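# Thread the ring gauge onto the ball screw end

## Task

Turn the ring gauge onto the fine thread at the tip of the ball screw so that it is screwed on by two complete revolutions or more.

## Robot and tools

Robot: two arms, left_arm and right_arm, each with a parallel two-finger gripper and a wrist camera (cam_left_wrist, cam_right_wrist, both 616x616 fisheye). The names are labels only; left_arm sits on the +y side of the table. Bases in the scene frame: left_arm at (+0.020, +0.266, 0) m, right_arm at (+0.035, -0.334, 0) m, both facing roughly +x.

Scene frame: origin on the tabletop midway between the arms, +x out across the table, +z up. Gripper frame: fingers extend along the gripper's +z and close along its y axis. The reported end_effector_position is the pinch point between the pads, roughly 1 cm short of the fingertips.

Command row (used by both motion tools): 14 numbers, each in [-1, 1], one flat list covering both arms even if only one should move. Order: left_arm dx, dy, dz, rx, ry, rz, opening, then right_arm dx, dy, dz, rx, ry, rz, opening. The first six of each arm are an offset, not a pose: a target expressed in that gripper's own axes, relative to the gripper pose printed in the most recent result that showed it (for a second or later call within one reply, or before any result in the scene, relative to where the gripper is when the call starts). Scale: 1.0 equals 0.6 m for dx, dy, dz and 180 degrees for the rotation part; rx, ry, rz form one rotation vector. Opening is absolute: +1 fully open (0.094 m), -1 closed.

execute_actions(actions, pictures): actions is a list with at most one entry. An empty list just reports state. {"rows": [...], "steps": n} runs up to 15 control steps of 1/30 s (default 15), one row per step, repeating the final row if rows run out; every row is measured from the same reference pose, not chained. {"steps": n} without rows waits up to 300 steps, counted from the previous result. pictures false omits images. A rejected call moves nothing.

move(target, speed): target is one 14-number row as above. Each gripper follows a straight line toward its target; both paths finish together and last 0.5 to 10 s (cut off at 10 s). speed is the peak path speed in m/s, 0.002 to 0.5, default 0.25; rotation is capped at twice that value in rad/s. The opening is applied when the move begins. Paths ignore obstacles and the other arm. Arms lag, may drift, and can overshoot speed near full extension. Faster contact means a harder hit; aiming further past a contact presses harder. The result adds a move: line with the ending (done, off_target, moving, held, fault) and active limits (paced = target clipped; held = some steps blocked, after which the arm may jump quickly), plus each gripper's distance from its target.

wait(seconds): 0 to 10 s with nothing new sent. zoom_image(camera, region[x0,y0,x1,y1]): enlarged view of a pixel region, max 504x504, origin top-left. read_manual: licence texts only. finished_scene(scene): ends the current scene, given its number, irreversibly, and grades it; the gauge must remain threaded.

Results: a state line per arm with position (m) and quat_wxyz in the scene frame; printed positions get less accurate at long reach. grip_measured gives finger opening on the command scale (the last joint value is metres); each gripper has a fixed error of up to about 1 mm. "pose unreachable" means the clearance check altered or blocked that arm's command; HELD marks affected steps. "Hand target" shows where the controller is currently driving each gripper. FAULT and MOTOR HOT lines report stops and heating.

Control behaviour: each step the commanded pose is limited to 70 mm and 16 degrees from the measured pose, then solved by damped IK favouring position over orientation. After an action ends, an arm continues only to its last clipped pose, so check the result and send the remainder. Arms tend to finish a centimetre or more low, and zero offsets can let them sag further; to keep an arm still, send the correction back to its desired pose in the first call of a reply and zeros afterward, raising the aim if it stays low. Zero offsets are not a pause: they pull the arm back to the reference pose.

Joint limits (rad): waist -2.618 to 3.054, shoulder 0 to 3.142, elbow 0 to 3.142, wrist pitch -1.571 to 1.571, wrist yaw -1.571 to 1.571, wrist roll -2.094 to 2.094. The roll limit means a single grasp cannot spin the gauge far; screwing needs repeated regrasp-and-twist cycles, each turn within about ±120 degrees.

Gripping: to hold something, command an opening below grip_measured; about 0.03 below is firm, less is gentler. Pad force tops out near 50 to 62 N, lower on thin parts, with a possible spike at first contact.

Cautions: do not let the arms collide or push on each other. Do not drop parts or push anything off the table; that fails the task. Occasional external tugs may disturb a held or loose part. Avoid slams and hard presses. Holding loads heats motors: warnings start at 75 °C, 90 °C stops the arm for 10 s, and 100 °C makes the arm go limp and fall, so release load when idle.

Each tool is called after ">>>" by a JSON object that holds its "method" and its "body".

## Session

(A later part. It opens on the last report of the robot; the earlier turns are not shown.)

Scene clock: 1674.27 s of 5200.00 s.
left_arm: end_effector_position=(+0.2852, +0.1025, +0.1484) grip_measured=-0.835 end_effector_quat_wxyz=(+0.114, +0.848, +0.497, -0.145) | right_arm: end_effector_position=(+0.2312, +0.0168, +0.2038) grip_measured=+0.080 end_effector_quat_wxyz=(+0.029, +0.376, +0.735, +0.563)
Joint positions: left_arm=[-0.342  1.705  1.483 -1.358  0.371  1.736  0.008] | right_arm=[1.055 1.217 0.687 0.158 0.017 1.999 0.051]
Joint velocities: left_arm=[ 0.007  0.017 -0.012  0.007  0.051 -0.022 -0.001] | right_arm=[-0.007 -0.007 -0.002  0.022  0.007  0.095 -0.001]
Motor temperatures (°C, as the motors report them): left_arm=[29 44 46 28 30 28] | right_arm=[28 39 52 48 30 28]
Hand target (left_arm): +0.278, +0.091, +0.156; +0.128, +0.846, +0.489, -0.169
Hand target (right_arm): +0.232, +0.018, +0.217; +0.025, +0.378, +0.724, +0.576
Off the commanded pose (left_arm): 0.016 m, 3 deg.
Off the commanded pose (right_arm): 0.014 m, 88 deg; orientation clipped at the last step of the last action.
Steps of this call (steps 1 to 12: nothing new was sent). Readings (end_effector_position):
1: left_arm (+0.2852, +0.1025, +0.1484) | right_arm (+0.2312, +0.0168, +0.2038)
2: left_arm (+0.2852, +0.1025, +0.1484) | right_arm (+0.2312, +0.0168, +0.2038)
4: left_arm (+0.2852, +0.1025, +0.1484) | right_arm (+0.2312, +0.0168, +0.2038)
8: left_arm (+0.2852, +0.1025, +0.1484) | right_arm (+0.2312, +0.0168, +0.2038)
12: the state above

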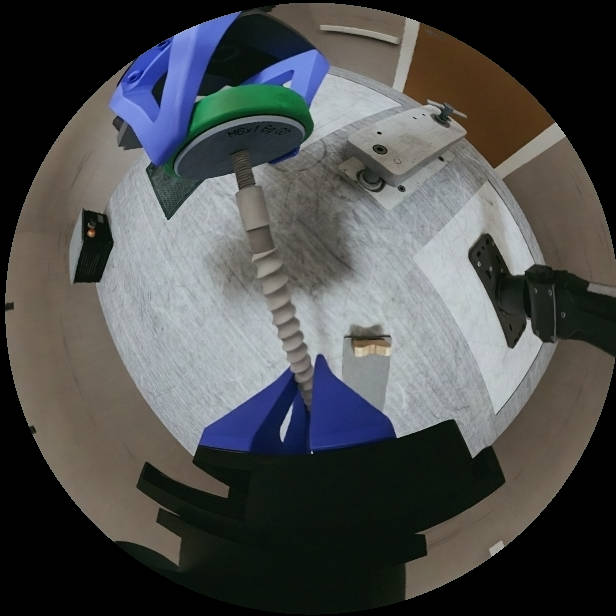

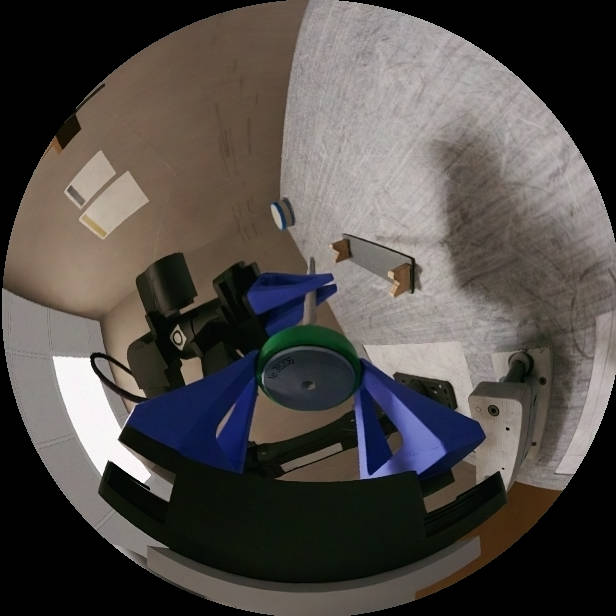

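>>> {"method": "execute_actions", "body": {"actions": [{"rows": [[-0.013,0,-0.004,0.001,-0.014,-0.001,-0.88,0.0091,0.0201,-0.006,-0.0084,0.0038,0,0.04],[-0.013,0,-0.004,0.001,-0.014,-0.001,-0.88,0.0091,0.0201,-0.006,-0.0084,0.0038,0,0.04],[-0.013,0,-0.004,0.001,-0.014,-0.001,-0.88,0.0091,0.0201,-0.006,-0.0084,0.0038,0,0.07],[-0.013,0,-0.004,0.001,-0.014,-0.001,-0.88,0.0091,0.0201,-0.006,-0.0084,0.0038,0,0.09],[-0.013,0,-0.004,0.001,-0.014,-0.001,-0.88,0.0091,0.0201,-0.006,-0.0084,0.0038,0,0.12],[-0.013,0,-0.004,0.001,-0.014,-0.001,-0.88,0.0091,0.0201,-0.006,-0.0084,0.0038,0,0.16],[-0.013,0,-0.004,0.001,-0.014,-0.001,-0.88,0.0091,0.0201,-0.006,-0.0084,0.0038,0,0.2]], "steps": 9}], "pictures": false}}

>>> {"method": "execute_actions", "body": {"actions": [{"rows": [[-0.013,0,-0.004,0.001,-0.014,-0.001,-0.88,0.0091,0.0201,-0.006,-0.0084,0.0038,-0.03,0.2],[-0.013,0,-0.004,0.001,-0.014,-0.001,-0.88,0.0091,0.0201,-0.006,-0.0084,0.0038,-0.06,0.2],[-0.013,0,-0.004,0.001,-0.014,-0.001,-0.88,0.0091,0.0201,-0.006,-0.0084,0.0038,-0.09,0.2],[-0.013,0,-0.004,0.001,-0.014,-0.001,-0.88,0.0091,0.0201,-0.006,-0.0565,0.0256,-0.667,0.2]], "steps": 15}], "pictures": false}}

>>> {"method": "execute_actions", "body": {"actions": [{"rows": [[-0.013,0,-0.004,0.001,-0.014,-0.001,-0.88,-0.0045,0.0216,-0.006,-0.0607,-0.0126,-0.667,0.2]], "steps": 15}], "pictures": false}}

>>> {"method": "execute_actions", "body": {"actions": [{"rows": [[-0.013,0,-0.004,0.001,-0.014,-0.001,-0.88,-0.0173,0.0138,-0.006,-0.0386,-0.0485,-0.667,0.2]], "steps": 15}], "pictures": false}}

>>> {"method": "execute_actions", "body": {"actions": [{"rows": [[-0.013,0,-0.004,0.001,-0.014,-0.001,-0.88,-0.0221,-0.0008,-0.006,0.0022,-0.062,-0.667,0.2]], "steps": 15}], "pictures": false}}

>>> {"method": "execute_actions", "body": {"actions": [{"rows": [[-0.013,0,-0.004,0.001,-0.014,-0.001,-0.88,-0.016,-0.0152,-0.006,0.0403,-0.0471,-0.667,0.2]], "steps": 15}], "pictures": false}}

>>> {"method": "execute_actions", "body": {"actions": [{"rows": [[-0.013,0,-0.004,0.001,-0.014,-0.001,-0.88,-0.0019,-0.022,-0.006,0.0614,-0.0086,-0.667,0.2]], "steps": 7}], "pictures": false}}

>>> {"method": "execute_actions", "body": {"actions": [{"steps": 10}], "pictures": false}}

>>> {"method": "execute_actions", "body": {"actions": [{"rows": [[-0.013,0,-0.004,0.001,-0.014,-0.001,-0.88,0.0096,-0.0199,-0.006,0.0083,0.004,0,0.15],[-0.013,0,-0.004,0.001,-0.014,-0.001,-0.88,0.0096,-0.0199,-0.006,0.0083,0.004,0,0.12],[-0.013,0,-0.004,0.001,-0.014,-0.001,-0.88,0.0096,-0.0199,-0.006,0.0083,0.004,0,0.1],[-0.013,0,-0.004,0.001,-0.014,-0.001,-0.88,0.0096,-0.0199,-0.006,0.0083,0.004,0,0.085],[-0.013,0,-0.004,0.001,-0.014,-0.001,-0.88,0.0096,-0.0199,-0.006,0.0083,0.004,0,0.07],[-0.013,0,-0.004,0.001,-0.014,-0.001,-0.88,0.0096,-0.0199,-0.006,0.0083,0.004,0,0.055],[-0.013,0,-0.004,0.001,-0.014,-0.001,-0.88,0.0096,-0.0199,-0.006,0.0083,0.004,0,0.04],[-0.019,0,-0.004,0.001,-0.015,0.002,-0.88,0.0096,-0.0199,-0.006,0.0083,0.004,0,0.04],[-0.025,0,-0.004,0.001,-0.016,0.0044,-0.88,0.0096,-0.0199,-0.006,0.0083,0.004,0,0.04]], "steps": 10}], "pictures": false}}

>>> {"method": "execute_actions", "body": {"actions": [{"rows": [[-0.025,0,-0.004,0.001,-0.016,0.0044,-0.88,0.0096,-0.0199,-0.006,0.0083,0.004,0.03,0.04],[-0.025,0,-0.004,0.001,-0.016,0.0044,-0.88,0.0096,-0.0199,-0.006,0.0083,0.004,0.06,0.04],[-0.025,0,-0.004,0.001,-0.016,0.0044,-0.88,0.0096,-0.0199,-0.006,0.0083,0.004,0.09,0.04],[-0.025,0,-0.004,0.001,-0.016,0.0044,-0.88,0.0096,-0.0199,-0.006,0.0567,0.025,0.667,0.04]], "steps": 15}], "pictures": false}}

>>> {"method": "execute_actions", "body": {"actions": [{"rows": [[-0.025,0,-0.004,0.001,-0.016,0.0044,-0.88,-0.0038,-0.0218,-0.006,0.0607,-0.0127,0.667,0.04]], "steps": 15}], "pictures": false}}

>>> {"method": "execute_actions", "body": {"actions": [{"rows": [[-0.025,0,-0.004,0.001,-0.016,0.0044,-0.88,-0.0168,-0.0144,-0.006,0.0388,-0.0484,0.667,0.04]], "steps": 15}], "pictures": false}}

>>> {"method": "execute_actions", "body": {"actions": [{"rows": [[-0.025,0,-0.004,0.001,-0.016,0.0044,-0.88,-0.0221,-0.0003,-0.006,-0.0013,-0.062,0.667,0.04]], "steps": 15}], "pictures": false}}

>>> {"method": "execute_actions", "body": {"actions": [{"rows": [[-0.025,0,-0.004,0.001,-0.016,0.0044,-0.88,-0.0171,0.0141,-0.006,-0.0411,-0.0464,0.667,0.04]], "steps": 15}], "pictures": false}}

>>> {"method": "execute_actions", "body": {"actions": [{"rows": [[-0.025,0,-0.004,0.001,-0.016,0.0044,-0.88,-0.0038,0.0218,-0.006,-0.0614,-0.0084,0.667,0.04]], "steps": 8}], "pictures": false}}

>>> {"method": "execute_actions", "body": {"actions": [{"steps": 12}]}}

>>> {"method": "zoom_image", "body": {"camera": "cam_left_wrist", "region": [210, 130, 280, 200]}}

Scene clock: 1737.30 s of 5200.00 s.
left_arm: end_effector_position=(+0.2852, +0.1026, +0.1484) grip_measured=-0.835 end_effector_quat_wxyz=(+0.114, +0.848, +0.497, -0.145) | right_arm: end_effector_position=(+0.2312, +0.0168, +0.2038) grip_measured=+0.196 end_effector_quat_wxyz=(+0.026, +0.380, +0.733, +0.563)
Joint positions: left_arm=[-0.342  1.705  1.483 -1.358  0.37   1.736  0.008] | right_arm=[1.055 1.217 0.687 0.158 0.017 2.01  0.056]
Joint velocities: left_arm=[-0.027 -0.017 -0.007  0.066 -0.037  0.007 -0.001] | right_arm=[-0.007  0.002  0.002 -0.037  0.007 -0.022  0.002]
Motor temperatures (°C, as the motors report them): left_arm=[29 45 47 28 31 28] | right_arm=[28 39 52 48 30 28]
Hand target (left_arm): +0.282, +0.097, +0.154; +0.124, +0.844, +0.496, -0.164
Hand target (right_arm): +0.232, +0.018, +0.217; +0.030, +0.373, +0.728, +0.575
Off the commanded pose (left_arm): 0.008 m, 3 deg.
Off the commanded pose (right_arm): 0.014 m, 2 deg.
Steps of this call (steps 1 to 90: nothing new was sent; then 59.73 s passed at rest; steps 91 to 99: all 9 steps of this action). Readings (end_effector_position):
91: left_arm (+0.2852, +0.1025, +0.1484) | right_arm (+0.2312, +0.0168, +0.2038)
92: left_arm (+0.2852, +0.1025, +0.1484) | right_arm (+0.2312, +0.0168, +0.2038)
94: left_arm (+0.2852, +0.1026, +0.1484) | right_arm (+0.2312, +0.0168, +0.2038)
98: left_arm (+0.2852, +0.1026, +0.1484) | right_arm (+0.2312, +0.0168, +0.2038)
99: the state above

Scene clock: 1737.80 s of 5200.00 s.
left_arm: end_effector_position=(+0.2852, +0.1026, +0.1484) grip_measured=-0.835 end_effector_quat_wxyz=(+0.114, +0.848, +0.497, -0.145) | right_arm: end_effector_position=(+0.2312, +0.0168, +0.2038) grip_measured=+0.197 end_effector_quat_wxyz=(+0.199, +0.135, +0.815, +0.528)
Joint positions: left_arm=[-0.342  1.705  1.483 -1.358  0.37   1.736  0.008] | right_arm=[1.055 1.217 0.687 0.158 0.017 1.382 0.056]
Joint velocities: left_arm=[-0.012 -0.007  0.007 -0.066 -0.022 -0.022  0.001] | right_arm=[ 0.007 -0.007  0.002 -0.037  0.022 -1.297 -0.   ]
Motor temperatures (°C, as the motors report them): left_arm=[29 45 47 28 31 28] | right_arm=[28 39 52 48 30 28]
Hand target (left_arm): +0.282, +0.097, +0.153; +0.123, +0.844, +0.496, -0.164
Hand target (right_arm): +0.232, +0.018, +0.217; +0.258, +0.050, +0.815, +0.517
Off the commanded pose (left_arm): 0.008 m, 3 deg.
Off the commanded pose (right_arm): 0.014 m, 85 deg; orientation clipped at the last step of the last action.
Steps of this call (steps 1 to 15: all 15 steps of this action). Readings (end_effector_position):
1: left_arm (+0.2852, +0.1026, +0.1484) | right_arm (+0.2312, +0.0168, +0.2038)
2: left_arm (+0.2852, +0.1026, +0.1484) | right_arm (+0.2312, +0.0168, +0.2038)
4: left_arm (+0.2852, +0.1026, +0.1484) | right_arm (+0.2312, +0.0168, +0.2038)
8: left_arm (+0.2852, +0.1026, +0.1484) | right_arm (+0.2312, +0.0168, +0.2038)
15: the state above

Scene clock: 1738.30 s of 5200.00 s.
left_arm: end_effector_position=(+0.2852, +0.1026, +0.1484) grip_measured=-0.835 end_effector_quat_wxyz=(+0.114, +0.848, +0.497, -0.145) | right_arm: end_effector_position=(+0.2312, +0.0168, +0.2038) grip_measured=+0.197 end_effector_quat_wxyz=(+0.367, -0.150, +0.812, +0.429)
Joint positions: left_arm=[-0.342  1.705  1.483 -1.358  0.37   1.736  0.008] | right_arm=[1.055 1.217 0.687 0.158 0.017 0.687 0.056]
Joint velocities: left_arm=[ 0.012 -0.007 -0.007  0.022 -0.037  0.037 -0.001] | right_arm=[-0.012  0.002 -0.002  0.022  0.051 -1.355 -0.   ]
Motor temperatures (°C, as the motors report them): left_arm=[29 45 46 28 31 28] | right_arm=[28 39 52 48 30 28]
Hand target (left_arm): +0.282, +0.097, +0.153; +0.123, +0.844, +0.496, -0.164
Hand target (right_arm): +0.232, +0.018, +0.217; +0.418, -0.231, +0.783, +0.399
Off the commanded pose (left_arm): 0.008 m, 3 deg.
Off the commanded pose (right_arm): 0.014 m, 81 deg; orientation clipped at the last step of the last action.
Steps of this call (steps 1 to 15: all 15 steps of this action). Readings (end_effector_position):
1: left_arm (+0.2852, +0.1026, +0.1484) | right_arm (+0.2312, +0.0168, +0.2038)
2: left_arm (+0.2852, +0.1026, +0.1484) | right_arm (+0.2312, +0.0168, +0.2038)
4: left_arm (+0.2852, +0.1026, +0.1484) | right_arm (+0.2312, +0.0168, +0.2038)
8: left_arm (+0.2852, +0.1026, +0.1484) | right_arm (+0.2312, +0.0168, +0.2038)
15: the state above

Scene clock: 1738.80 s of 5200.00 s.
left_arm: end_effector_position=(+0.2852, +0.1026, +0.1484) grip_measured=-0.835 end_effector_quat_wxyz=(+0.114, +0.848, +0.497, -0.145) | right_arm: end_effector_position=(+0.2312, +0.0168, +0.2038) grip_measured=+0.197 end_effector_quat_wxyz=(+0.492, -0.422, +0.710, +0.275)
Joint positions: left_arm=[-0.342  1.705  1.483 -1.358  0.37   1.736  0.008] | right_arm=[ 1.055  1.217  0.687  0.158  0.017 -0.019  0.056]
Joint velocities: left_arm=[-0.022  0.007 -0.002  0.022  0.022 -0.037 -0.   ] | right_arm=[ 0.012  0.007 -0.002  0.022  0.022 -1.458 -0.001]
Motor temperatures (°C, as the motors report them): left_arm=[29 45 46 28 31 28] | right_arm=[28 39 52 48 30 28]
Hand target (left_arm): +0.282, +0.097, +0.153; +0.123, +0.844, +0.496, -0.164
Hand target (right_arm): +0.232, +0.018, +0.217; +0.530, -0.487, +0.655, +0.230
Off the commanded pose (left_arm): 0.008 m, 3 deg.
Off the commanded pose (right_arm): 0.014 m, 80 deg; orientation clipped at the last step of the last action.
Steps of this call (steps 1 to 15: all 15 steps of this action). Readings (end_effector_position):
1: left_arm (+0.2852, +0.1026, +0.1484) | right_arm (+0.2312, +0.0168, +0.2038)
2: left_arm (+0.2852, +0.1026, +0.1484) | right_arm (+0.2312, +0.0168, +0.2038)
4: left_arm (+0.2852, +0.1026, +0.1484) | right_arm (+0.2312, +0.0168, +0.2038)
8: left_arm (+0.2852, +0.1026, +0.1484) | right_arm (+0.2312, +0.0168, +0.2038)
15: the state above

Scene clock: 1739.30 s of 5200.00 s.
left_arm: end_effector_position=(+0.2852, +0.1026, +0.1484) grip_measured=-0.835 end_effector_quat_wxyz=(+0.114, +0.848, +0.497, -0.145) | right_arm: end_effector_position=(+0.2313, +0.0168, +0.2038) grip_measured=+0.197 end_effector_quat_wxyz=(-0.558, +0.644, -0.516, -0.084)
Joint positions: left_arm=[-0.342  1.705  1.483 -1.358  0.37   1.736  0.008] | right_arm=[ 1.055  1.217  0.687  0.158  0.017 -0.739  0.056]
Joint velocities: left_arm=[-0.002  0.002 -0.022 -0.081 -0.007 -0.051 -0.001] | right_arm=[ 0.002  0.002 -0.007 -0.022  0.037 -1.37  -0.   ]
Motor temperatures (°C, as the motors report them): left_arm=[29 44 46 28 31 28] | right_arm=[28 39 52 48 30 28]
Hand target (left_arm): +0.282, +0.097, +0.153; +0.123, +0.844, +0.496, -0.164
Hand target (right_arm): +0.232, +0.018, +0.217; -0.577, +0.686, -0.442, -0.029
Off the commanded pose (left_arm): 0.008 m, 3 deg.
Off the commanded pose (right_arm): 0.014 m, 80 deg; orientation clipped at the last step of the last action.
Steps of this call (steps 1 to 15: all 15 steps of this action). Readings (end_effector_position):
1: left_arm (+0.2852, +0.1026, +0.1484) | right_arm (+0.2312, +0.0168, +0.2038)
2: left_arm (+0.2852, +0.1026, +0.1484) | right_arm (+0.2313, +0.0168, +0.2038)
4: left_arm (+0.2852, +0.1026, +0.1484) | right_arm (+0.2313, +0.0168, +0.2038)
8: left_arm (+0.2852, +0.1026, +0.1484) | right_arm (+0.2313, +0.0168, +0.2038)
15: the state above

Scene clock: 1739.80 s of 5200.00 s.
left_arm: end_effector_position=(+0.2852, +0.1026, +0.1484) grip_measured=-0.835 end_effector_quat_wxyz=(+0.114, +0.848, +0.497, -0.145) | right_arm: end_effector_position=(+0.2313, +0.0167, +0.2038) grip_measured=+0.197 end_effector_quat_wxyz=(-0.551, +0.786, -0.253, +0.120)
Joint positions: left_arm=[-0.342  1.705  1.483 -1.358  0.37   1.736  0.008] | right_arm=[ 1.055  1.217  0.687  0.158  0.018 -1.468  0.056]
Joint velocities: left_arm=[-0.007 -0.012  0.012  0.051 -0.007  0.022  0.001] | right_arm=[-0.017 -0.017 -0.007  0.007 -0.037 -1.473  0.   ]
Motor temperatures (°C, as the motors report them): left_arm=[29 44 46 28 31 28] | right_arm=[28 39 52 48 30 28]
Hand target (left_arm): +0.282, +0.097, +0.153; +0.123, +0.844, +0.496, -0.164
Hand target (right_arm): +0.232, +0.018, +0.217; -0.549, +0.799, -0.169, +0.178
Off the commanded pose (left_arm): 0.008 m, 3 deg.
Off the commanded pose (right_arm): 0.014 m, 79 deg; orientation clipped at the last step of the last action.
Steps of this call (steps 1 to 15: all 15 steps of this action). Readings (end_effector_position):
1: left_arm (+0.2852, +0.1026, +0.1484) | right_arm (+0.2313, +0.0167, +0.2038)
2: left_arm (+0.2852, +0.1026, +0.1484) | right_arm (+0.2313, +0.0167, +0.2038)
4: left_arm (+0.2852, +0.1026, +0.1484) | right_arm (+0.2313, +0.0167, +0.2038)
8: left_arm (+0.2852, +0.1026, +0.1484) | right_arm (+0.2313, +0.0167, +0.2038)
15: the state above

Scene clock: 1740.03 s of 5200.00 s.
left_arm: end_effector_position=(+0.2852, +0.1026, +0.1484) grip_measured=-0.835 end_effector_quat_wxyz=(+0.114, +0.848, +0.497, -0.145) | right_arm: end_effector_position=(+0.2315, +0.0167, +0.2038) grip_measured=+0.197 end_effector_quat_wxyz=(-0.523, +0.818, -0.116, +0.212)
Joint positions: left_arm=[-0.342  1.705  1.483 -1.358  0.37   1.736  0.008] | right_arm=[ 1.055  1.217  0.687  0.158  0.019 -1.808  0.056]
Joint velocities: left_arm=[ 0.012  0.002  0.002  0.051  0.051 -0.007  0.001] | right_arm=[ 0.012 -0.002  0.002  0.037 -0.007 -1.443 -0.001]
Motor temperatures (°C, as the motors report them): left_arm=[29 44 46 28 31 28] | right_arm=[28 39 52 48 30 28]
Hand target (left_arm): +0.282, +0.097, +0.153; +0.123, +0.844, +0.496, -0.164
Hand target (right_arm): +0.232, +0.018, +0.217; -0.509, +0.817, -0.032, +0.271
Off the commanded pose (left_arm): 0.008 m, 3 deg.
Off the commanded pose (right_arm): 0.014 m, 101 deg; orientation clipped at the last step of the last action.
Steps of this call (steps 1 to 7: all 7 steps of this action). Readings (end_effector_position):
1: left_arm (+0.2852, +0.1026, +0.1484) | right_arm (+0.2314, +0.0167, +0.2038)
2: left_arm (+0.2852, +0.1026, +0.1484) | right_arm (+0.2315, +0.0167, +0.2038)
4: left_arm (+0.2852, +0.1026, +0.1484) | right_arm (+0.2315, +0.0167, +0.2038)
7: the state above

Scene clock: 1740.37 s of 5200.00 s.
left_arm: end_effector_position=(+0.2852, +0.1026, +0.1484) grip_measured=-0.835 end_effector_quat_wxyz=(+0.114, +0.848, +0.497, -0.145) | right_arm: end_effector_position=(+0.2315, +0.0167, +0.2038) grip_measured=+0.197 end_effector_quat_wxyz=(-0.501, +0.825, -0.041, +0.259)
Joint positions: left_arm=[-0.342  1.705  1.483 -1.358  0.37   1.736  0.008] | right_arm=[ 1.055  1.217  0.687  0.158  0.019 -1.991  0.056]
Joint velocities: left_arm=[ 0.022  0.007 -0.002 -0.007 -0.037 -0.007  0.002] | right_arm=[-0.022 -0.027 -0.007 -0.022 -0.007 -0.183  0.   ]
Motor temperatures (°C, as the motors report them): left_arm=[29 44 46 28 31 28] | right_arm=[28 39 52 48 30 28]
Hand target (left_arm): +0.282, +0.097, +0.153; +0.123, +0.844, +0.496, -0.164
Hand target (right_arm): +0.232, +0.018, +0.217; -0.509, +0.817, -0.032, +0.270
Off the commanded pose (left_arm): 0.008 m, 3 deg.
Off the commanded pose (right_arm): 0.014 m, 91 deg; orientation clipped at the last step of the last action.
Steps of this call (steps 1 to 10: nothing new was sent). Readings (end_effector_position):
1: left_arm (+0.2852, +0.1026, +0.1484) | right_arm (+0.2315, +0.0167, +0.2038)
2: left_arm (+0.2852, +0.1026, +0.1484) | right_arm (+0.2315, +0.0167, +0.2038)
4: left_arm (+0.2852, +0.1026, +0.1484) | right_arm (+0.2315, +0.0167, +0.2038)
8: left_arm (+0.2852, +0.1026, +0.1484) | right_arm (+0.2315, +0.0167, +0.2038)
10: the state above

Scene clock: 1740.70 s of 5200.00 s.
left_arm: end_effector_position=(+0.2850, +0.1024, +0.1483) grip_measured=-0.835 end_effector_quat_wxyz=(+0.114, +0.848, +0.497, -0.144) | right_arm: end_effector_position=(+0.2315, +0.0167, +0.2038) grip_measured=+0.080 end_effector_quat_wxyz=(-0.501, +0.825, -0.040, +0.259)
Joint positions: left_arm=[-0.344  1.705  1.483 -1.358  0.369  1.736  0.008] | right_arm=[ 1.055  1.217  0.687  0.158  0.019 -1.993  0.051]
Joint velocities: left_arm=[-0.027 -0.017 -0.012 -0.007 -0.081  0.007  0.   ] | right_arm=[ 0.002 -0.007 -0.002 -0.007 -0.007  0.022 -0.001]
Motor temperatures (°C, as the motors report them): left_arm=[29 44 46 28 31 28] | right_arm=[28 39 52 48 30 28]
Hand target (left_arm): +0.279, +0.092, +0.156; +0.126, +0.847, +0.489, -0.166
Hand target (right_arm): +0.233, +0.018, +0.217; -0.511, +0.816, -0.041, +0.265
Off the commanded pose (left_arm): 0.015 m, 3 deg.
Off the commanded pose (right_arm): 0.014 m, 2 deg.
Steps of this call (steps 1 to 10: all 10 steps of this action). Readings (end_effector_position):
1: left_arm (+0.2852, +0.1026, +0.1484) | right_arm (+0.2315, +0.0167, +0.2038)
2: left_arm (+0.2852, +0.1026, +0.1484) | right_arm (+0.2315, +0.0167, +0.2038)
4: left_arm (+0.2852, +0.1026, +0.1484) | right_arm (+0.2315, +0.0167, +0.2038)
8: left_arm (+0.2852, +0.1026, +0.1484) | right_arm (+0.2315, +0.0167, +0.2038)
10: the state above

Scene clock: 1741.20 s of 5200.00 s.
left_arm: end_effector_position=(+0.2850, +0.1024, +0.1482) grip_measured=-0.835 end_effector_quat_wxyz=(+0.113, +0.849, +0.496, -0.144) | right_arm: end_effector_position=(+0.2313, +0.0167, +0.2037) grip_measured=+0.080 end_effector_quat_wxyz=(-0.556, +0.773, -0.291, +0.093)
Joint positions: left_arm=[-0.345  1.705  1.483 -1.358  0.367  1.736  0.008] | right_arm=[ 1.055  1.217  0.687  0.157  0.017 -1.37   0.051]
Joint velocities: left_arm=[-0.007  0.002  0.002 -0.051  0.037 -0.007  0.002] | right_arm=[ 0.002 -0.012  0.007 -0.007 -0.081  1.267 -0.002]
Motor temperatures (°C, as the motors report them): left_arm=[29 44 46 28 31 28] | right_arm=[28 39 52 48 30 28]
Hand target (left_arm): +0.278, +0.091, +0.156; +0.126, +0.848, +0.488, -0.165
Hand target (right_arm): +0.233, +0.018, +0.217; -0.576, +0.730, -0.365, +0.037
Off the commanded pose (left_arm): 0.015 m, 3 deg.
Off the commanded pose (right_arm): 0.014 m, 85 deg; orientation clipped at the last step of the last action.
Steps of this call (steps 1 to 15: all 15 steps of this action). Readings (end_effector_position):
1: left_arm (+0.2850, +0.1024, +0.1483) | right_arm (+0.2315, +0.0167, +0.2038)
2: left_arm (+0.2850, +0.1023, +0.1482) | right_arm (+0.2314, +0.0167, +0.2038)
4: left_arm (+0.2850, +0.1024, +0.1482) | right_arm (+0.2313, +0.0167, +0.2038)
8: left_arm (+0.2850, +0.1024, +0.1482) | right_arm (+0.2313, +0.0167, +0.2037)
15: the state above

Scene clock: 1741.70 s of 5200.00 s.
left_arm: end_effector_position=(+0.2848, +0.1022, +0.1481) grip_measured=-0.835 end_effector_quat_wxyz=(+0.112, +0.849, +0.496, -0.143) | right_arm: end_effector_position=(+0.2311, +0.0167, +0.2033) grip_measured=+0.080 end_effector_quat_wxyz=(-0.554, +0.631, -0.534, -0.100)
Joint positions: left_arm=[-0.346  1.705  1.483 -1.358  0.366  1.736  0.008] | right_arm=[ 1.055  1.217  0.687  0.156  0.017 -0.683  0.051]
Joint velocities: left_arm=[ 0.017 -0.012 -0.012 -0.037 -0.037 -0.022 -0.   ] | right_arm=[-0.002 -0.002 -0.017  0.022  0.022  1.238  0.   ]
Motor temperatures (°C, as the motors report them): left_arm=[29 44 46 28 31 28] | right_arm=[28 39 52 48 30 28]
Hand target (left_arm): +0.278, +0.091, +0.156; +0.125, +0.848, +0.487, -0.165
Hand target (right_arm): +0.232, +0.018, +0.217; -0.555, +0.565, -0.590, -0.159
Off the commanded pose (left_arm): 0.015 m, 3 deg.
Off the commanded pose (right_arm): 0.014 m, 81 deg; orientation clipped at the last step of the last action.
Steps of this call (steps 1 to 15: all 15 steps of this action). Readings (end_effector_position):
1: left_arm (+0.2849, +0.1023, +0.1482) | right_arm (+0.2312, +0.0167, +0.2036)
2: left_arm (+0.2849, +0.1023, +0.1482) | right_arm (+0.2312, +0.0167, +0.2035)
4: left_arm (+0.2849, +0.1023, +0.1481) | right_arm (+0.2311, +0.0167, +0.2034)
8: left_arm (+0.2849, +0.1023, +0.1481) | right_arm (+0.2311, +0.0167, +0.2033)
15: the state above

Scene clock: 1742.20 s of 5200.00 s.
left_arm: end_effector_position=(+0.2847, +0.1022, +0.1480) grip_measured=-0.835 end_effector_quat_wxyz=(+0.112, +0.850, +0.495, -0.142) | right_arm: end_effector_position=(+0.2308, +0.0167, +0.2030) grip_measured=+0.080 end_effector_quat_wxyz=(+0.486, -0.411, +0.717, +0.283)
Joint positions: left_arm=[-0.347  1.705  1.483 -1.358  0.364  1.736  0.008] | right_arm=[1.055 1.217 0.687 0.154 0.015 0.012 0.051]
Joint velocities: left_arm=[ 0.002 -0.002  0.007  0.007  0.007  0.022  0.   ] | right_arm=[-0.017  0.012  0.002 -0.007 -0.037  1.385 -0.001]
Motor temperatures (°C, as the motors report them): left_arm=[29 44 46 28 31 28] | right_arm=[28 39 52 48 30 28]
Hand target (left_arm): +0.278, +0.091, +0.156; +0.124, +0.849, +0.487, -0.164
Hand target (right_arm): +0.232, +0.018, +0.217; +0.467, -0.331, +0.747, +0.338
Off the commanded pose (left_arm): 0.015 m, 3 deg.
Off the commanded pose (right_arm): 0.014 m, 81 deg; orientation clipped at the last step of the last action.
Steps of this call (steps 1 to 15: all 15 steps of this action). Readings (end_effector_position):
1: left_arm (+0.2848, +0.1022, +0.1481) | right_arm (+0.2310, +0.0167, +0.2032)
2: left_arm (+0.2848, +0.1022, +0.1481) | right_arm (+0.2309, +0.0167, +0.2031)
4: left_arm (+0.2848, +0.1022, +0.1480) | right_arm (+0.2308, +0.0167, +0.2030)
8: left_arm (+0.2847, +0.1022, +0.1480) | right_arm (+0.2308, +0.0167, +0.2030)
15: the state above

Scene clock: 1742.70 s of 5200.00 s.
left_arm: end_effector_position=(+0.2846, +0.1021, +0.1479) grip_measured=-0.835 end_effector_quat_wxyz=(+0.111, +0.850, +0.495, -0.142) | right_arm: end_effector_position=(+0.2307, +0.0167, +0.2029) grip_measured=+0.080 end_effector_quat_wxyz=(+0.359, -0.139, +0.815, +0.433)
Joint positions: left_arm=[-0.348  1.705  1.483 -1.358  0.363  1.736  0.008] | right_arm=[1.055 1.217 0.687 0.154 0.015 0.716 0.051]
Joint velocities: left_arm=[-0.017 -0.002 -0.007 -0.037 -0.095 -0.037  0.001] | right_arm=[-0.017 -0.012 -0.012  0.11   0.007  1.282 -0.001]
Motor temperatures (°C, as the motors report them): left_arm=[29 44 46 28 31 28] | right_arm=[28 39 52 48 30 28]
Hand target (left_arm): +0.278, +0.091, +0.155; +0.124, +0.849, +0.487, -0.163
Hand target (right_arm): +0.232, +0.018, +0.217; +0.321, -0.053, +0.816, +0.478
Off the commanded pose (left_arm): 0.015 m, 3 deg.
Off the commanded pose (right_arm): 0.014 m, 80 deg; orientation clipped at the last step of the last action.
Steps of this call (steps 1 to 15: all 15 steps of this action). Readings (end_effector_position):
1: left_arm (+0.2847, +0.1022, +0.1480) | right_arm (+0.2307, +0.0167, +0.2029)
2: left_arm (+0.2847, +0.1022, +0.1480) | right_arm (+0.2307, +0.0167, +0.2029)
4: left_arm (+0.2847, +0.1022, +0.1480) | right_arm (+0.2307, +0.0167, +0.2029)
8: left_arm (+0.2847, +0.1022, +0.1480) | right_arm (+0.2307, +0.0167, +0.2029)
15: the state above

Scene clock: 1743.20 s of 5200.00 s.
left_arm: end_effector_position=(+0.2845, +0.1020, +0.1479) grip_measured=-0.835 end_effector_quat_wxyz=(+0.111, +0.850, +0.495, -0.142) | right_arm: end_effector_position=(+0.2306, +0.0167, +0.2028) grip_measured=+0.080 end_effector_quat_wxyz=(+0.184, +0.154, +0.812, +0.531)
Joint positions: left_arm=[-0.349  1.705  1.483 -1.358  0.363  1.736  0.008] | right_arm=[1.055 1.217 0.687 0.153 0.014 1.43  0.051]
Joint velocities: left_arm=[-0.012 -0.012 -0.017  0.051 -0.066 -0.095 -0.   ] | right_arm=[-0.002 -0.007 -0.007  0.007  0.022  1.37   0.   ]
Motor temperatures (°C, as the motors report them): left_arm=[29 45 46 28 31 28] | right_arm=[28 39 52 48 30 28]
Hand target (left_arm): +0.278, +0.091, +0.155; +0.123, +0.849, +0.486, -0.163
Hand target (right_arm): +0.232, +0.018, +0.217; +0.134, +0.235, +0.783, +0.560
Off the commanded pose (left_arm): 0.015 m, 3 deg.
Off the commanded pose (right_arm): 0.014 m, 80 deg; orientation clipped at the last step of the last action.
Steps of this call (steps 1 to 15: all 15 steps of this action). Readings (end_effector_position):
1: left_arm (+0.2846, +0.1021, +0.1479) | right_arm (+0.2306, +0.0167, +0.2028)
2: left_arm (+0.2846, +0.1021, +0.1479) | right_arm (+0.2306, +0.0167, +0.2028)
4: left_arm (+0.2846, +0.1021, +0.1479) | right_arm (+0.2306, +0.0167, +0.2028)
8: left_arm (+0.2846, +0.1021, +0.1479) | right_arm (+0.2306, +0.0167, +0.2028)
15: the state above

Scene clock: 1743.47 s of 5200.00 s.
left_arm: end_effector_position=(+0.2845, +0.1020, +0.1479) grip_measured=-0.835 end_effector_quat_wxyz=(+0.111, +0.850, +0.495, -0.142) | right_arm: end_effector_position=(+0.2304, +0.0168, +0.2027) grip_measured=+0.080 end_effector_quat_wxyz=(+0.080, +0.305, +0.769, +0.556)
Joint positions: left_arm=[-0.349  1.705  1.483 -1.358  0.363  1.736  0.008] | right_arm=[1.055 1.217 0.687 0.153 0.013 1.812 0.051]
Joint velocities: left_arm=[-0.007  0.002  0.017  0.007 -0.022 -0.037  0.   ] | right_arm=[-0.017 -0.027  0.007  0.022 -0.007  1.37   0.001]
Motor temperatures (°C, as the motors report them): left_arm=[29 45 46 28 31 28] | right_arm=[28 39 52 48 30 28]
Hand target (left_arm): +0.278, +0.091, +0.155; +0.123, +0.850, +0.486, -0.163
Hand target (right_arm): +0.232, +0.018, +0.216; +0.022, +0.378, +0.726, +0.574
Off the commanded pose (left_arm): 0.015 m, 3 deg.
Off the commanded pose (right_arm): 0.014 m, 99 deg; orientation clipped at the last step of the last action.
Steps of this call (steps 1 to 8: all 8 steps of this action). Readings (end_effector_position):
1: left_arm (+0.2845, +0.1020, +0.1479) | right_arm (+0.2304, +0.0168, +0.2027)
2: left_arm (+0.2845, +0.1020, +0.1479) | right_arm (+0.2304, +0.0168, +0.2027)
4: left_arm (+0.2845, +0.1020, +0.1479) | right_arm (+0.2304, +0.0168, +0.2027)
8: the state above

Scene clock: 1743.87 s of 5200.00 s.
left_arm: end_effector_position=(+0.2845, +0.1019, +0.1479) grip_measured=-0.835 end_effector_quat_wxyz=(+0.111, +0.850, +0.495, -0.142) | right_arm: end_effector_position=(+0.2304, +0.0168, +0.2027) grip_measured=+0.080 end_effector_quat_wxyz=(+0.027, +0.376, +0.737, +0.561)
Joint positions: left_arm=[-0.35   1.705  1.483 -1.358  0.362  1.736  0.008] | right_arm=[1.055 1.217 0.687 0.153 0.013 1.999 0.051]
Joint velocities: left_arm=[ 0.012 -0.002 -0.012 -0.022  0.007 -0.051 -0.   ] | right_arm=[-0.012  0.002  0.017 -0.051 -0.022  0.022  0.001]
Motor temperatures (°C, as the motors report them): left_arm=[29 45 46 28 31 28] | right_arm=[28 39 52 48 30 28]
Hand target (left_arm): +0.278, +0.091, +0.155; +0.123, +0.850, +0.486, -0.163
Hand target (right_arm): +0.232, +0.018, +0.216; +0.022, +0.378, +0.726, +0.574
Off the commanded pose (left_arm): 0.015 m, 3 deg.
Off the commanded pose (right_arm): 0.014 m, 88 deg; orientation clipped at the last step of the last action.
Steps of this call (steps 1 to 12: nothing new was sent). Readings (end_effector_position):
1: left_arm (+0.2845, +0.1019, +0.1479) | right_arm (+0.2304, +0.0168, +0.2027)
2: left_arm (+0.2845, +0.1019, +0.1479) | right_arm (+0.2304, +0.0168, +0.2027)
4: left_arm (+0.2845, +0.1019, +0.1479) | right_arm (+0.2304, +0.0168, +0.2027)
8: left_arm (+0.2845, +0.1019, +0.1479) | right_arm (+0.2304, +0.0168, +0.2027)
12: the state above

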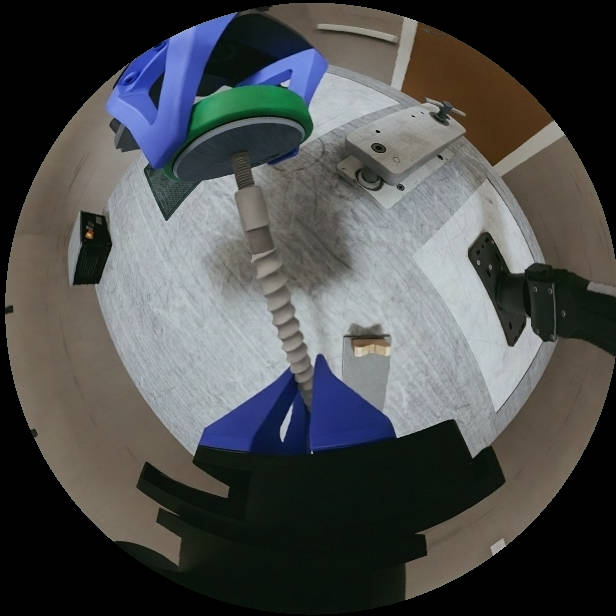

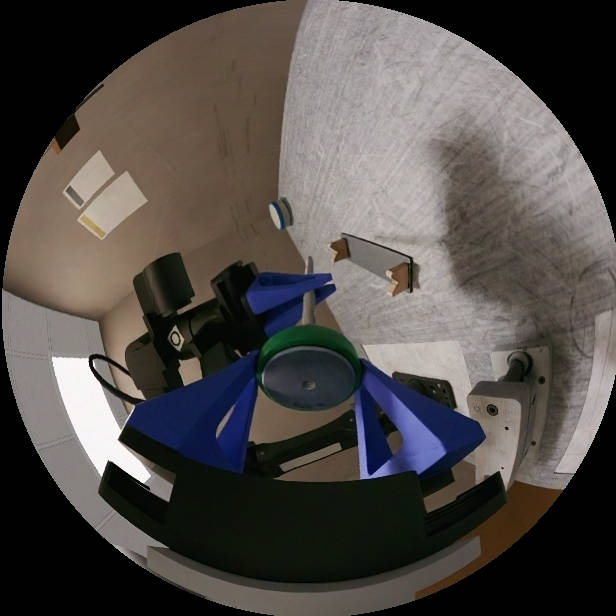

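Region (210, 130, 280, 200) of cam_left_wrist's 616x616 image, scaled by 7.200, with more detail than that image has.

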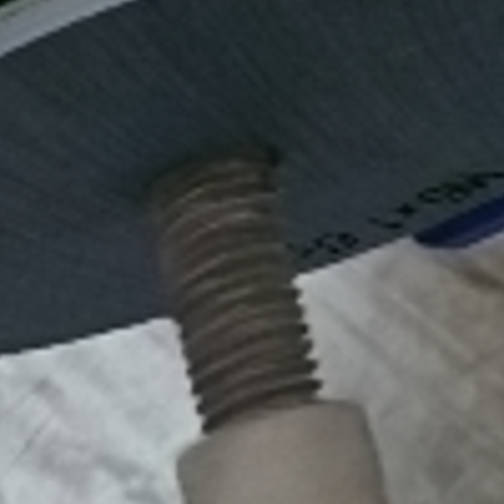

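>>> {"method": "execute_actions", "body": {"actions": []}}

Scene clock: 1760.47 s of 5200.00 s.
left_arm: end_effector_position=(+0.2845, +0.1019, +0.1479) grip_measured=-0.835 end_effector_quat_wxyz=(+0.111, +0.850, +0.495, -0.142) | right_arm: end_effector_position=(+0.2304, +0.0168, +0.2027) grip_measured=+0.080 end_effector_quat_wxyz=(+0.024, +0.381, +0.734, +0.562)
Joint positions: left_arm=[-0.35   1.705  1.483 -1.358  0.362  1.736  0.008] | right_arm=[1.055 1.217 0.687 0.153 0.013 2.012 0.051]
Joint velocities: left_arm=[-0.012 -0.017 -0.007  0.081  0.007  0.051  0.   ] | right_arm=[-0.007 -0.007  0.002 -0.007 -0.125  0.037 -0.   ]
Motor temperatures (°C, as the motors report them): left_arm=[29 45 47 28 31 28] | right_arm=[28 39 52 48 30 28]
Hand target (left_arm): +0.278, +0.091, +0.155; +0.123, +0.850, +0.486, -0.163
Hand target (right_arm): +0.232, +0.018, +0.216; +0.023, +0.378, +0.726, +0.574
Off the commanded pose (left_arm): 0.015 m, 3 deg.
Off the commanded pose (right_arm): 0.014 m, 87 deg; orientation clipped at the last step of the last action.
Steps of this call (steps 1 to 90: nothing new was sent; then 13.60 s passed at rest). Readings (end_effector_position):
1: left_arm (+0.2845, +0.1019, +0.1479) | right_arm (+0.2304, +0.0168, +0.2027)
2: left_arm (+0.2845, +0.1019, +0.1479) | right_arm (+0.2304, +0.0168, +0.2027)
4: left_arm (+0.2845, +0.1019, +0.1479) | right_arm (+0.2304, +0.0168, +0.2027)
8: left_arm (+0.2845, +0.1019, +0.1479) | right_arm (+0.2304, +0.0168, +0.2027)
90: the state above

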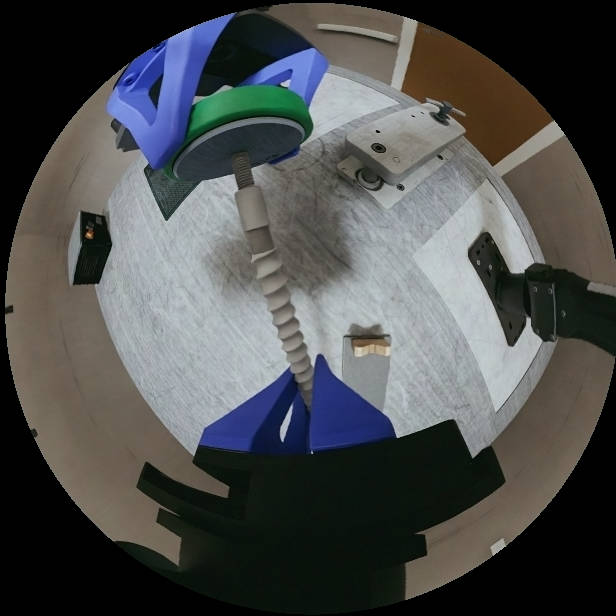

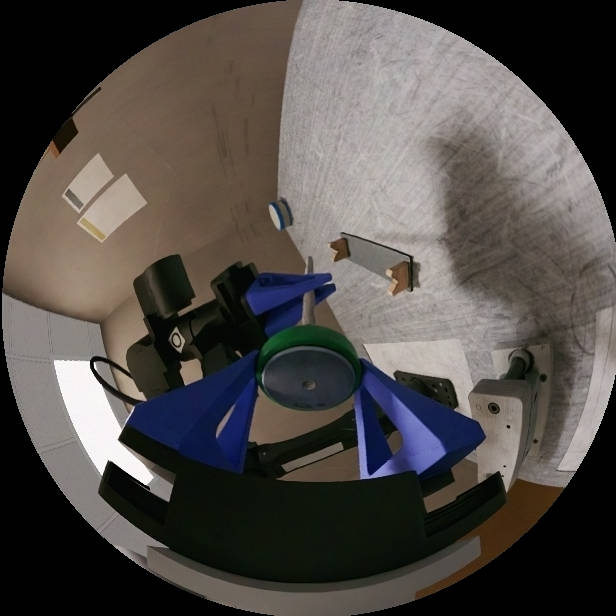

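Running the next cycle.

>>> {"method": "execute_actions", "body": {"actions": [{"rows": [[-0.013,0,-0.004,0.001,-0.014,-0.001,-0.88,0.0091,0.0201,-0.006,-0.0084,0.0038,0,0.04],[-0.013,0,-0.004,0.001,-0.014,-0.001,-0.88,0.0091,0.0201,-0.006,-0.0084,0.0038,0,0.04],[-0.013,0,-0.004,0.001,-0.014,-0.001,-0.88,0.0091,0.0201,-0.006,-0.0084,0.0038,0,0.07],[-0.013,0,-0.004,0.001,-0.014,-0.001,-0.88,0.0091,0.0201,-0.006,-0.0084,0.0038,0,0.09],[-0.013,0,-0.004,0.001,-0.014,-0.001,-0.88,0.0091,0.0201,-0.006,-0.0084,0.0038,0,0.12],[-0.013,0,-0.004,0.001,-0.014,-0.001,-0.88,0.0091,0.0201,-0.006,-0.0084,0.0038,0,0.16],[-0.013,0,-0.004,0.001,-0.014,-0.001,-0.88,0.0091,0.0201,-0.006,-0.0084,0.0038,0,0.2]], "steps": 9}], "pictures": false}}

>>> {"method": "execute_actions", "body": {"actions": [{"rows": [[-0.013,0,-0.004,0.001,-0.014,-0.001,-0.88,0.0091,0.0201,-0.006,-0.0084,0.0038,-0.03,0.2],[-0.013,0,-0.004,0.001,-0.014,-0.001,-0.88,0.0091,0.0201,-0.006,-0.0084,0.0038,-0.06,0.2],[-0.013,0,-0.004,0.001,-0.014,-0.001,-0.88,0.0091,0.0201,-0.006,-0.0084,0.0038,-0.09,0.2],[-0.013,0,-0.004,0.001,-0.014,-0.001,-0.88,0.0091,0.0201,-0.006,-0.0565,0.0256,-0.667,0.2]], "steps": 15}], "pictures": false}}

>>> {"method": "execute_actions", "body": {"actions": [{"rows": [[-0.013,0,-0.004,0.001,-0.014,-0.001,-0.88,-0.0045,0.0216,-0.006,-0.0607,-0.0126,-0.667,0.2]], "steps": 15}], "pictures": false}}

>>> {"method": "execute_actions", "body": {"actions": [{"rows": [[-0.013,0,-0.004,0.001,-0.014,-0.001,-0.88,-0.0173,0.0138,-0.006,-0.0386,-0.0485,-0.667,0.2]], "steps": 15}], "pictures": false}}

>>> {"method": "execute_actions", "body": {"actions": [{"rows": [[-0.013,0,-0.004,0.001,-0.014,-0.001,-0.88,-0.0221,-0.0008,-0.006,0.0022,-0.062,-0.667,0.2]], "steps": 15}], "pictures": false}}

>>> {"method": "execute_actions", "body": {"actions": [{"rows": [[-0.013,0,-0.004,0.001,-0.014,-0.001,-0.88,-0.016,-0.0152,-0.006,0.0403,-0.0471,-0.667,0.2]], "steps": 15}], "pictures": false}}

>>> {"method": "execute_actions", "body": {"actions": [{"rows": [[-0.013,0,-0.004,0.001,-0.014,-0.001,-0.88,-0.0019,-0.022,-0.006,0.0614,-0.0086,-0.667,0.2]], "steps": 7}], "pictures": false}}

>>> {"method": "execute_actions", "body": {"actions": [{"steps": 10}], "pictures": true}}

Scene clock: 1781.13 s of 5200.00 s.
left_arm: end_effector_position=(+0.2845, +0.1020, +0.1478) grip_measured=-0.835 end_effector_quat_wxyz=(+0.111, +0.850, +0.495, -0.142) | right_arm: end_effector_position=(+0.2304, +0.0168, +0.2027) grip_measured=+0.196 end_effector_quat_wxyz=(+0.023, +0.381, +0.734, +0.562)
Joint positions: left_arm=[-0.35   1.705  1.483 -1.358  0.361  1.736  0.008] | right_arm=[1.055 1.217 0.687 0.153 0.013 2.013 0.056]
Joint velocities: left_arm=[-0.012  0.007  0.002  0.022  0.037  0.037  0.001] | right_arm=[-0.007 -0.007 -0.007  0.022 -0.051 -0.022  0.001]
Motor temperatures (°C, as the motors report them): left_arm=[29 45 47 28 31 28] | right_arm=[28 39 52 48 30 28]
Hand target (left_arm): +0.281, +0.096, +0.153; +0.120, +0.846, +0.493, -0.161
Hand target (right_arm): +0.231, +0.018, +0.216; +0.024, +0.377, +0.727, +0.574
Off the commanded pose (left_arm): 0.008 m, 3 deg.
Off the commanded pose (right_arm): 0.014 m, 2 deg.
Steps of this call (steps 1 to 90: nothing new was sent; then 17.37 s passed at rest; steps 91 to 99: all 9 steps of this action). Readings (end_effector_position):
91: left_arm (+0.2845, +0.1019, +0.1478) | right_arm (+0.2304, +0.0168, +0.2027)
92: left_arm (+0.2845, +0.1020, +0.1478) | right_arm (+0.2304, +0.0168, +0.2027)
94: left_arm (+0.2845, +0.1020, +0.1478) | right_arm (+0.2304, +0.0168, +0.2027)
98: left_arm (+0.2845, +0.1020, +0.1478) | right_arm (+0.2304, +0.0168, +0.2027)
99: the state above

Scene clock: 1781.63 s of 5200.00 s.
left_arm: end_effector_position=(+0.2845, +0.1020, +0.1478) grip_measured=-0.835 end_effector_quat_wxyz=(+0.111, +0.850, +0.495, -0.142) | right_arm: end_effector_position=(+0.2304, +0.0168, +0.2027) grip_measured=+0.197 end_effector_quat_wxyz=(+0.196, +0.135, +0.816, +0.527)
Joint positions: left_arm=[-0.35   1.705  1.483 -1.358  0.361  1.736  0.008] | right_arm=[1.055 1.217 0.687 0.153 0.013 1.384 0.056]
Joint velocities: left_arm=[-0.012 -0.002 -0.012  0.066 -0.022 -0.022  0.001] | right_arm=[-0.002  0.007 -0.002 -0.037 -0.007 -1.341 -0.001]
Motor temperatures (°C, as the motors report them): left_arm=[29 45 47 28 31 28] | right_arm=[28 39 52 48 30 28]
Hand target (left_arm): +0.281, +0.097, +0.153; +0.120, +0.846, +0.493, -0.161
Hand target (right_arm): +0.231, +0.018, +0.216; +0.255, +0.050, +0.816, +0.516
Off the commanded pose (left_arm): 0.008 m, 3 deg.
Off the commanded pose (right_arm): 0.014 m, 85 deg; orientation clipped at the last step of the last action.
Steps of this call (steps 1 to 15: all 15 steps of this action). Readings (end_effector_position):
1: left_arm (+0.2845, +0.1020, +0.1478) | right_arm (+0.2304, +0.0168, +0.2027)
2: left_arm (+0.2845, +0.1020, +0.1478) | right_arm (+0.2304, +0.0168, +0.2027)
4: left_arm (+0.2845, +0.1020, +0.1478) | right_arm (+0.2304, +0.0168, +0.2027)
8: left_arm (+0.2845, +0.1020, +0.1478) | right_arm (+0.2304, +0.0168, +0.2027)
15: the state above

Scene clock: 1782.13 s of 5200.00 s.
left_arm: end_effector_position=(+0.2845, +0.1020, +0.1478) grip_measured=-0.835 end_effector_quat_wxyz=(+0.111, +0.850, +0.495, -0.142) | right_arm: end_effector_position=(+0.2304, +0.0168, +0.2027) grip_measured=+0.197 end_effector_quat_wxyz=(+0.364, -0.151, +0.813, +0.429)
Joint positions: left_arm=[-0.35   1.705  1.483 -1.358  0.361  1.736  0.008] | right_arm=[1.055 1.217 0.687 0.153 0.013 0.689 0.056]
Joint velocities: left_arm=[ 0.007 -0.022  0.002 -0.007 -0.022 -0.095 -0.001] | right_arm=[ 0.002 -0.007  0.007  0.066 -0.051 -1.311  0.002]
Motor temperatures (°C, as the motors report them): left_arm=[29 45 47 28 31 28] | right_arm=[28 39 52 48 30 28]
Hand target (left_arm): +0.281, +0.097, +0.153; +0.120, +0.846, +0.493, -0.161
Hand target (right_arm): +0.231, +0.018, +0.216; +0.415, -0.231, +0.784, +0.399
Off the commanded pose (left_arm): 0.008 m, 3 deg.
Off the commanded pose (right_arm): 0.014 m, 81 deg; orientation clipped at the last step of the last action.
Steps of this call (steps 1 to 15: all 15 steps of this action). Readings (end_effector_position):
1: left_arm (+0.2845, +0.1020, +0.1478) | right_arm (+0.2304, +0.0168, +0.2027)
2: left_arm (+0.2845, +0.1020, +0.1478) | right_arm (+0.2304, +0.0168, +0.2027)
4: left_arm (+0.2845, +0.1020, +0.1478) | right_arm (+0.2304, +0.0168, +0.2027)
8: left_arm (+0.2845, +0.1020, +0.1478) | right_arm (+0.2304, +0.0168, +0.2027)
15: the state above

Scene clock: 1782.63 s of 5200.00 s.
left_arm: end_effector_position=(+0.2845, +0.1020, +0.1478) grip_measured=-0.835 end_effector_quat_wxyz=(+0.111, +0.850, +0.495, -0.142) | right_arm: end_effector_position=(+0.2304, +0.0168, +0.2027) grip_measured=+0.197 end_effector_quat_wxyz=(+0.489, -0.422, +0.711, +0.276)
Joint positions: left_arm=[-0.35   1.705  1.483 -1.358  0.361  1.736  0.008] | right_arm=[ 1.055  1.217  0.687  0.153  0.013 -0.016  0.056]
Joint velocities: left_arm=[ 0.012  0.002 -0.007 -0.081  0.007 -0.037  0.001] | right_arm=[-0.002  0.012  0.007 -0.007 -0.007 -1.282  0.   ]
Motor temperatures (°C, as the motors report them): left_arm=[29 45 47 28 31 28] | right_arm=[28 39 52 48 30 28]
Hand target (left_arm): +0.281, +0.097, +0.153; +0.120, +0.846, +0.493, -0.161
Hand target (right_arm): +0.231, +0.018, +0.216; +0.527, -0.487, +0.656, +0.231
Off the commanded pose (left_arm): 0.008 m, 3 deg.
Off the commanded pose (right_arm): 0.014 m, 80 deg; orientation clipped at the last step of the last action.
Steps of this call (steps 1 to 15: all 15 steps of this action). Readings (end_effector_position):
1: left_arm (+0.2845, +0.1020, +0.1478) | right_arm (+0.2304, +0.0168, +0.2027)
2: left_arm (+0.2845, +0.1020, +0.1478) | right_arm (+0.2304, +0.0168, +0.2027)
4: left_arm (+0.2845, +0.1020, +0.1478) | right_arm (+0.2304, +0.0168, +0.2027)
8: left_arm (+0.2845, +0.1020, +0.1478) | right_arm (+0.2304, +0.0168, +0.2027)
15: the state above

Scene clock: 1783.13 s of 5200.00 s.
left_arm: end_effector_position=(+0.2845, +0.1020, +0.1478) grip_measured=-0.835 end_effector_quat_wxyz=(+0.111, +0.850, +0.495, -0.142) | right_arm: end_effector_position=(+0.2305, +0.0167, +0.2027) grip_measured=+0.197 end_effector_quat_wxyz=(-0.555, +0.645, -0.517, -0.086)
Joint positions: left_arm=[-0.35   1.705  1.483 -1.358  0.361  1.736  0.008] | right_arm=[ 1.055  1.217  0.687  0.153  0.014 -0.735  0.056]
Joint velocities: left_arm=[ 0.012  0.012 -0.002 -0.007 -0.037  0.037 -0.   ] | right_arm=[ 0.002 -0.027 -0.022  0.007 -0.037 -1.443 -0.   ]
Motor temperatures (°C, as the motors report them): left_arm=[29 45 47 28 31 28] | right_arm=[28 39 52 48 30 28]
Hand target (left_arm): +0.281, +0.097, +0.153; +0.120, +0.846, +0.493, -0.161
Hand target (right_arm): +0.231, +0.018, +0.216; -0.575, +0.687, -0.443, -0.031
Off the commanded pose (left_arm): 0.008 m, 3 deg.
Off the commanded pose (right_arm): 0.014 m, 80 deg; orientation clipped at the last step of the last action.
Steps of this call (steps 1 to 15: all 15 steps of this action). Readings (end_effector_position):
1: left_arm (+0.2845, +0.1020, +0.1478) | right_arm (+0.2304, +0.0168, +0.2027)
2: left_arm (+0.2845, +0.1020, +0.1478) | right_arm (+0.2305, +0.0167, +0.2027)
4: left_arm (+0.2845, +0.1020, +0.1478) | right_arm (+0.2305, +0.0167, +0.2027)
8: left_arm (+0.2845, +0.1020, +0.1478) | right_arm (+0.2305, +0.0167, +0.2027)
15: the state above

Scene clock: 1783.63 s of 5200.00 s.
left_arm: end_effector_position=(+0.2845, +0.1020, +0.1478) grip_measured=-0.835 end_effector_quat_wxyz=(+0.111, +0.850, +0.495, -0.142) | right_arm: end_effector_position=(+0.2305, +0.0167, +0.2027) grip_measured=+0.197 end_effector_quat_wxyz=(-0.550, +0.787, -0.253, +0.117)
Joint positions: left_arm=[-0.35   1.705  1.483 -1.358  0.361  1.736  0.008] | right_arm=[ 1.055  1.217  0.687  0.153  0.014 -1.464  0.056]
Joint velocities: left_arm=[-0.002 -0.012  0.012 -0.051  0.007 -0.037 -0.   ] | right_arm=[ 0.002 -0.007  0.002 -0.037  0.022 -1.399  0.   ]
Motor temperatures (°C, as the motors report them): left_arm=[29 45 47 28 31 28] | right_arm=[28 39 52 48 30 28]
Hand target (left_arm): +0.281, +0.097, +0.153; +0.120, +0.846, +0.493, -0.161
Hand target (right_arm): +0.232, +0.018, +0.216; -0.548, +0.800, -0.169, +0.175
Off the commanded pose (left_arm): 0.008 m, 3 deg.
Off the commanded pose (right_arm): 0.014 m, 79 deg; orientation clipped at the last step of the last action.
Steps of this call (steps 1 to 15: all 15 steps of this action). Readings (end_effector_position):
1: left_arm (+0.2845, +0.1020, +0.1478) | right_arm (+0.2305, +0.0167, +0.2027)
2: left_arm (+0.2845, +0.1020, +0.1478) | right_arm (+0.2305, +0.0167, +0.2027)
4: left_arm (+0.2845, +0.1020, +0.1478) | right_arm (+0.2305, +0.0167, +0.2027)
8: left_arm (+0.2845, +0.1020, +0.1478) | right_arm (+0.2305, +0.0167, +0.2027)
15: the state above

Scene clock: 1783.87 s of 5200.00 s.
left_arm: end_effector_position=(+0.2845, +0.1020, +0.1478) grip_measured=-0.835 end_effector_quat_wxyz=(+0.111, +0.850, +0.495, -0.142) | right_arm: end_effector_position=(+0.2307, +0.0166, +0.2027) grip_measured=+0.197 end_effector_quat_wxyz=(-0.522, +0.819, -0.117, +0.209)
Joint positions: left_arm=[-0.35   1.705  1.483 -1.358  0.361  1.736  0.008] | right_arm=[ 1.055  1.217  0.687  0.153  0.015 -1.804  0.056]
Joint velocities: left_arm=[-0.002  0.012  0.012 -0.037 -0.051 -0.051 -0.001] | right_arm=[ 0.002  0.007 -0.012  0.007  0.022 -1.311  0.   ]
Motor temperatures (°C, as the motors report them): left_arm=[29 45 47 28 31 28] | right_arm=[28 39 52 48 30 28]
Hand target (left_arm): +0.281, +0.097, +0.153; +0.120, +0.846, +0.493, -0.161
Hand target (right_arm): +0.232, +0.018, +0.216; -0.508, +0.818, -0.033, +0.268
Off the commanded pose (left_arm): 0.008 m, 3 deg.
Off the commanded pose (right_arm): 0.014 m, 101 deg; orientation clipped at the last step of the last action.
Steps of this call (steps 1 to 7: all 7 steps of this action). Readings (end_effector_position):
1: left_arm (+0.2845, +0.1020, +0.1478) | right_arm (+0.2306, +0.0167, +0.2027)
2: left_arm (+0.2845, +0.1020, +0.1478) | right_arm (+0.2307, +0.0166, +0.2027)
4: left_arm (+0.2845, +0.1020, +0.1478) | right_arm (+0.2307, +0.0166, +0.2027)
7: the state above

Scene clock: 1784.20 s of 5200.00 s.
left_arm: end_effector_position=(+0.2845, +0.1020, +0.1478) grip_measured=-0.835 end_effector_quat_wxyz=(+0.111, +0.850, +0.495, -0.142) | right_arm: end_effector_position=(+0.2307, +0.0166, +0.2027) grip_measured=+0.197 end_effector_quat_wxyz=(-0.500, +0.826, -0.041, +0.256)
Joint positions: left_arm=[-0.35   1.705  1.483 -1.358  0.361  1.736  0.008] | right_arm=[ 1.055  1.217  0.687  0.153  0.015 -1.987  0.056]
Joint velocities: left_arm=[-0.002 -0.017 -0.002 -0.007  0.007  0.007  0.001] | right_arm=[-0.012  0.012  0.002 -0.022 -0.066 -0.154  0.001]
Motor temperatures (°C, as the motors report them): left_arm=[29 45 47 28 31 28] | right_arm=[28 39 52 48 30 28]
Hand target (left_arm): +0.281, +0.097, +0.153; +0.120, +0.846, +0.493, -0.161
Hand target (right_arm): +0.232, +0.018, +0.216; -0.508, +0.818, -0.033, +0.268
Off the commanded pose (left_arm): 0.008 m, 3 deg.
Off the commanded pose (right_arm): 0.014 m, 91 deg; orientation clipped at the last step of the last action.
Steps of this call (steps 1 to 10: nothing new was sent). Readings (end_effector_position):
1: left_arm (+0.2845, +0.1020, +0.1478) | right_arm (+0.2307, +0.0166, +0.2027)
2: left_arm (+0.2845, +0.1020, +0.1478) | right_arm (+0.2307, +0.0166, +0.2027)
4: left_arm (+0.2845, +0.1020, +0.1478) | right_arm (+0.2307, +0.0166, +0.2027)
8: left_arm (+0.2845, +0.1020, +0.1478) | right_arm (+0.2307, +0.0166, +0.2027)
10: the state above

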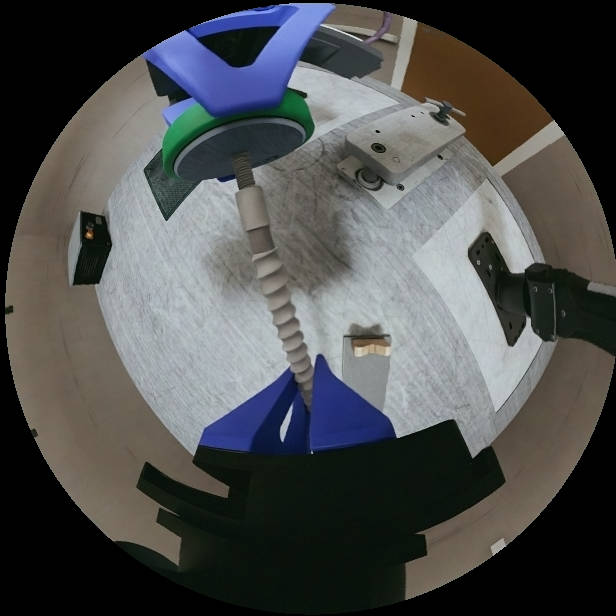

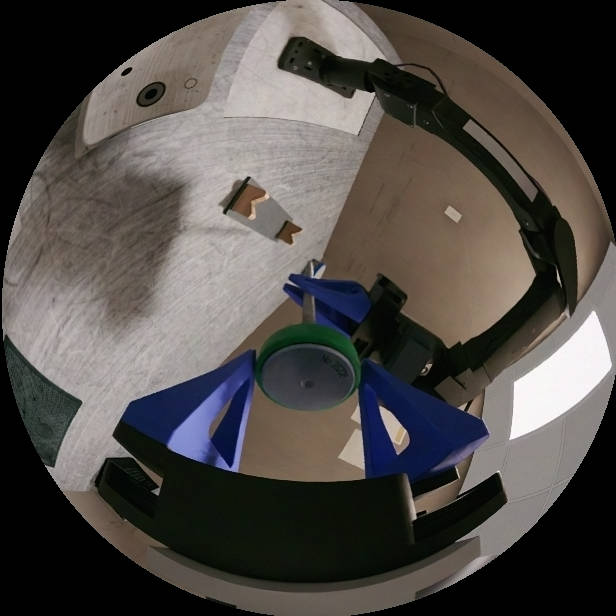

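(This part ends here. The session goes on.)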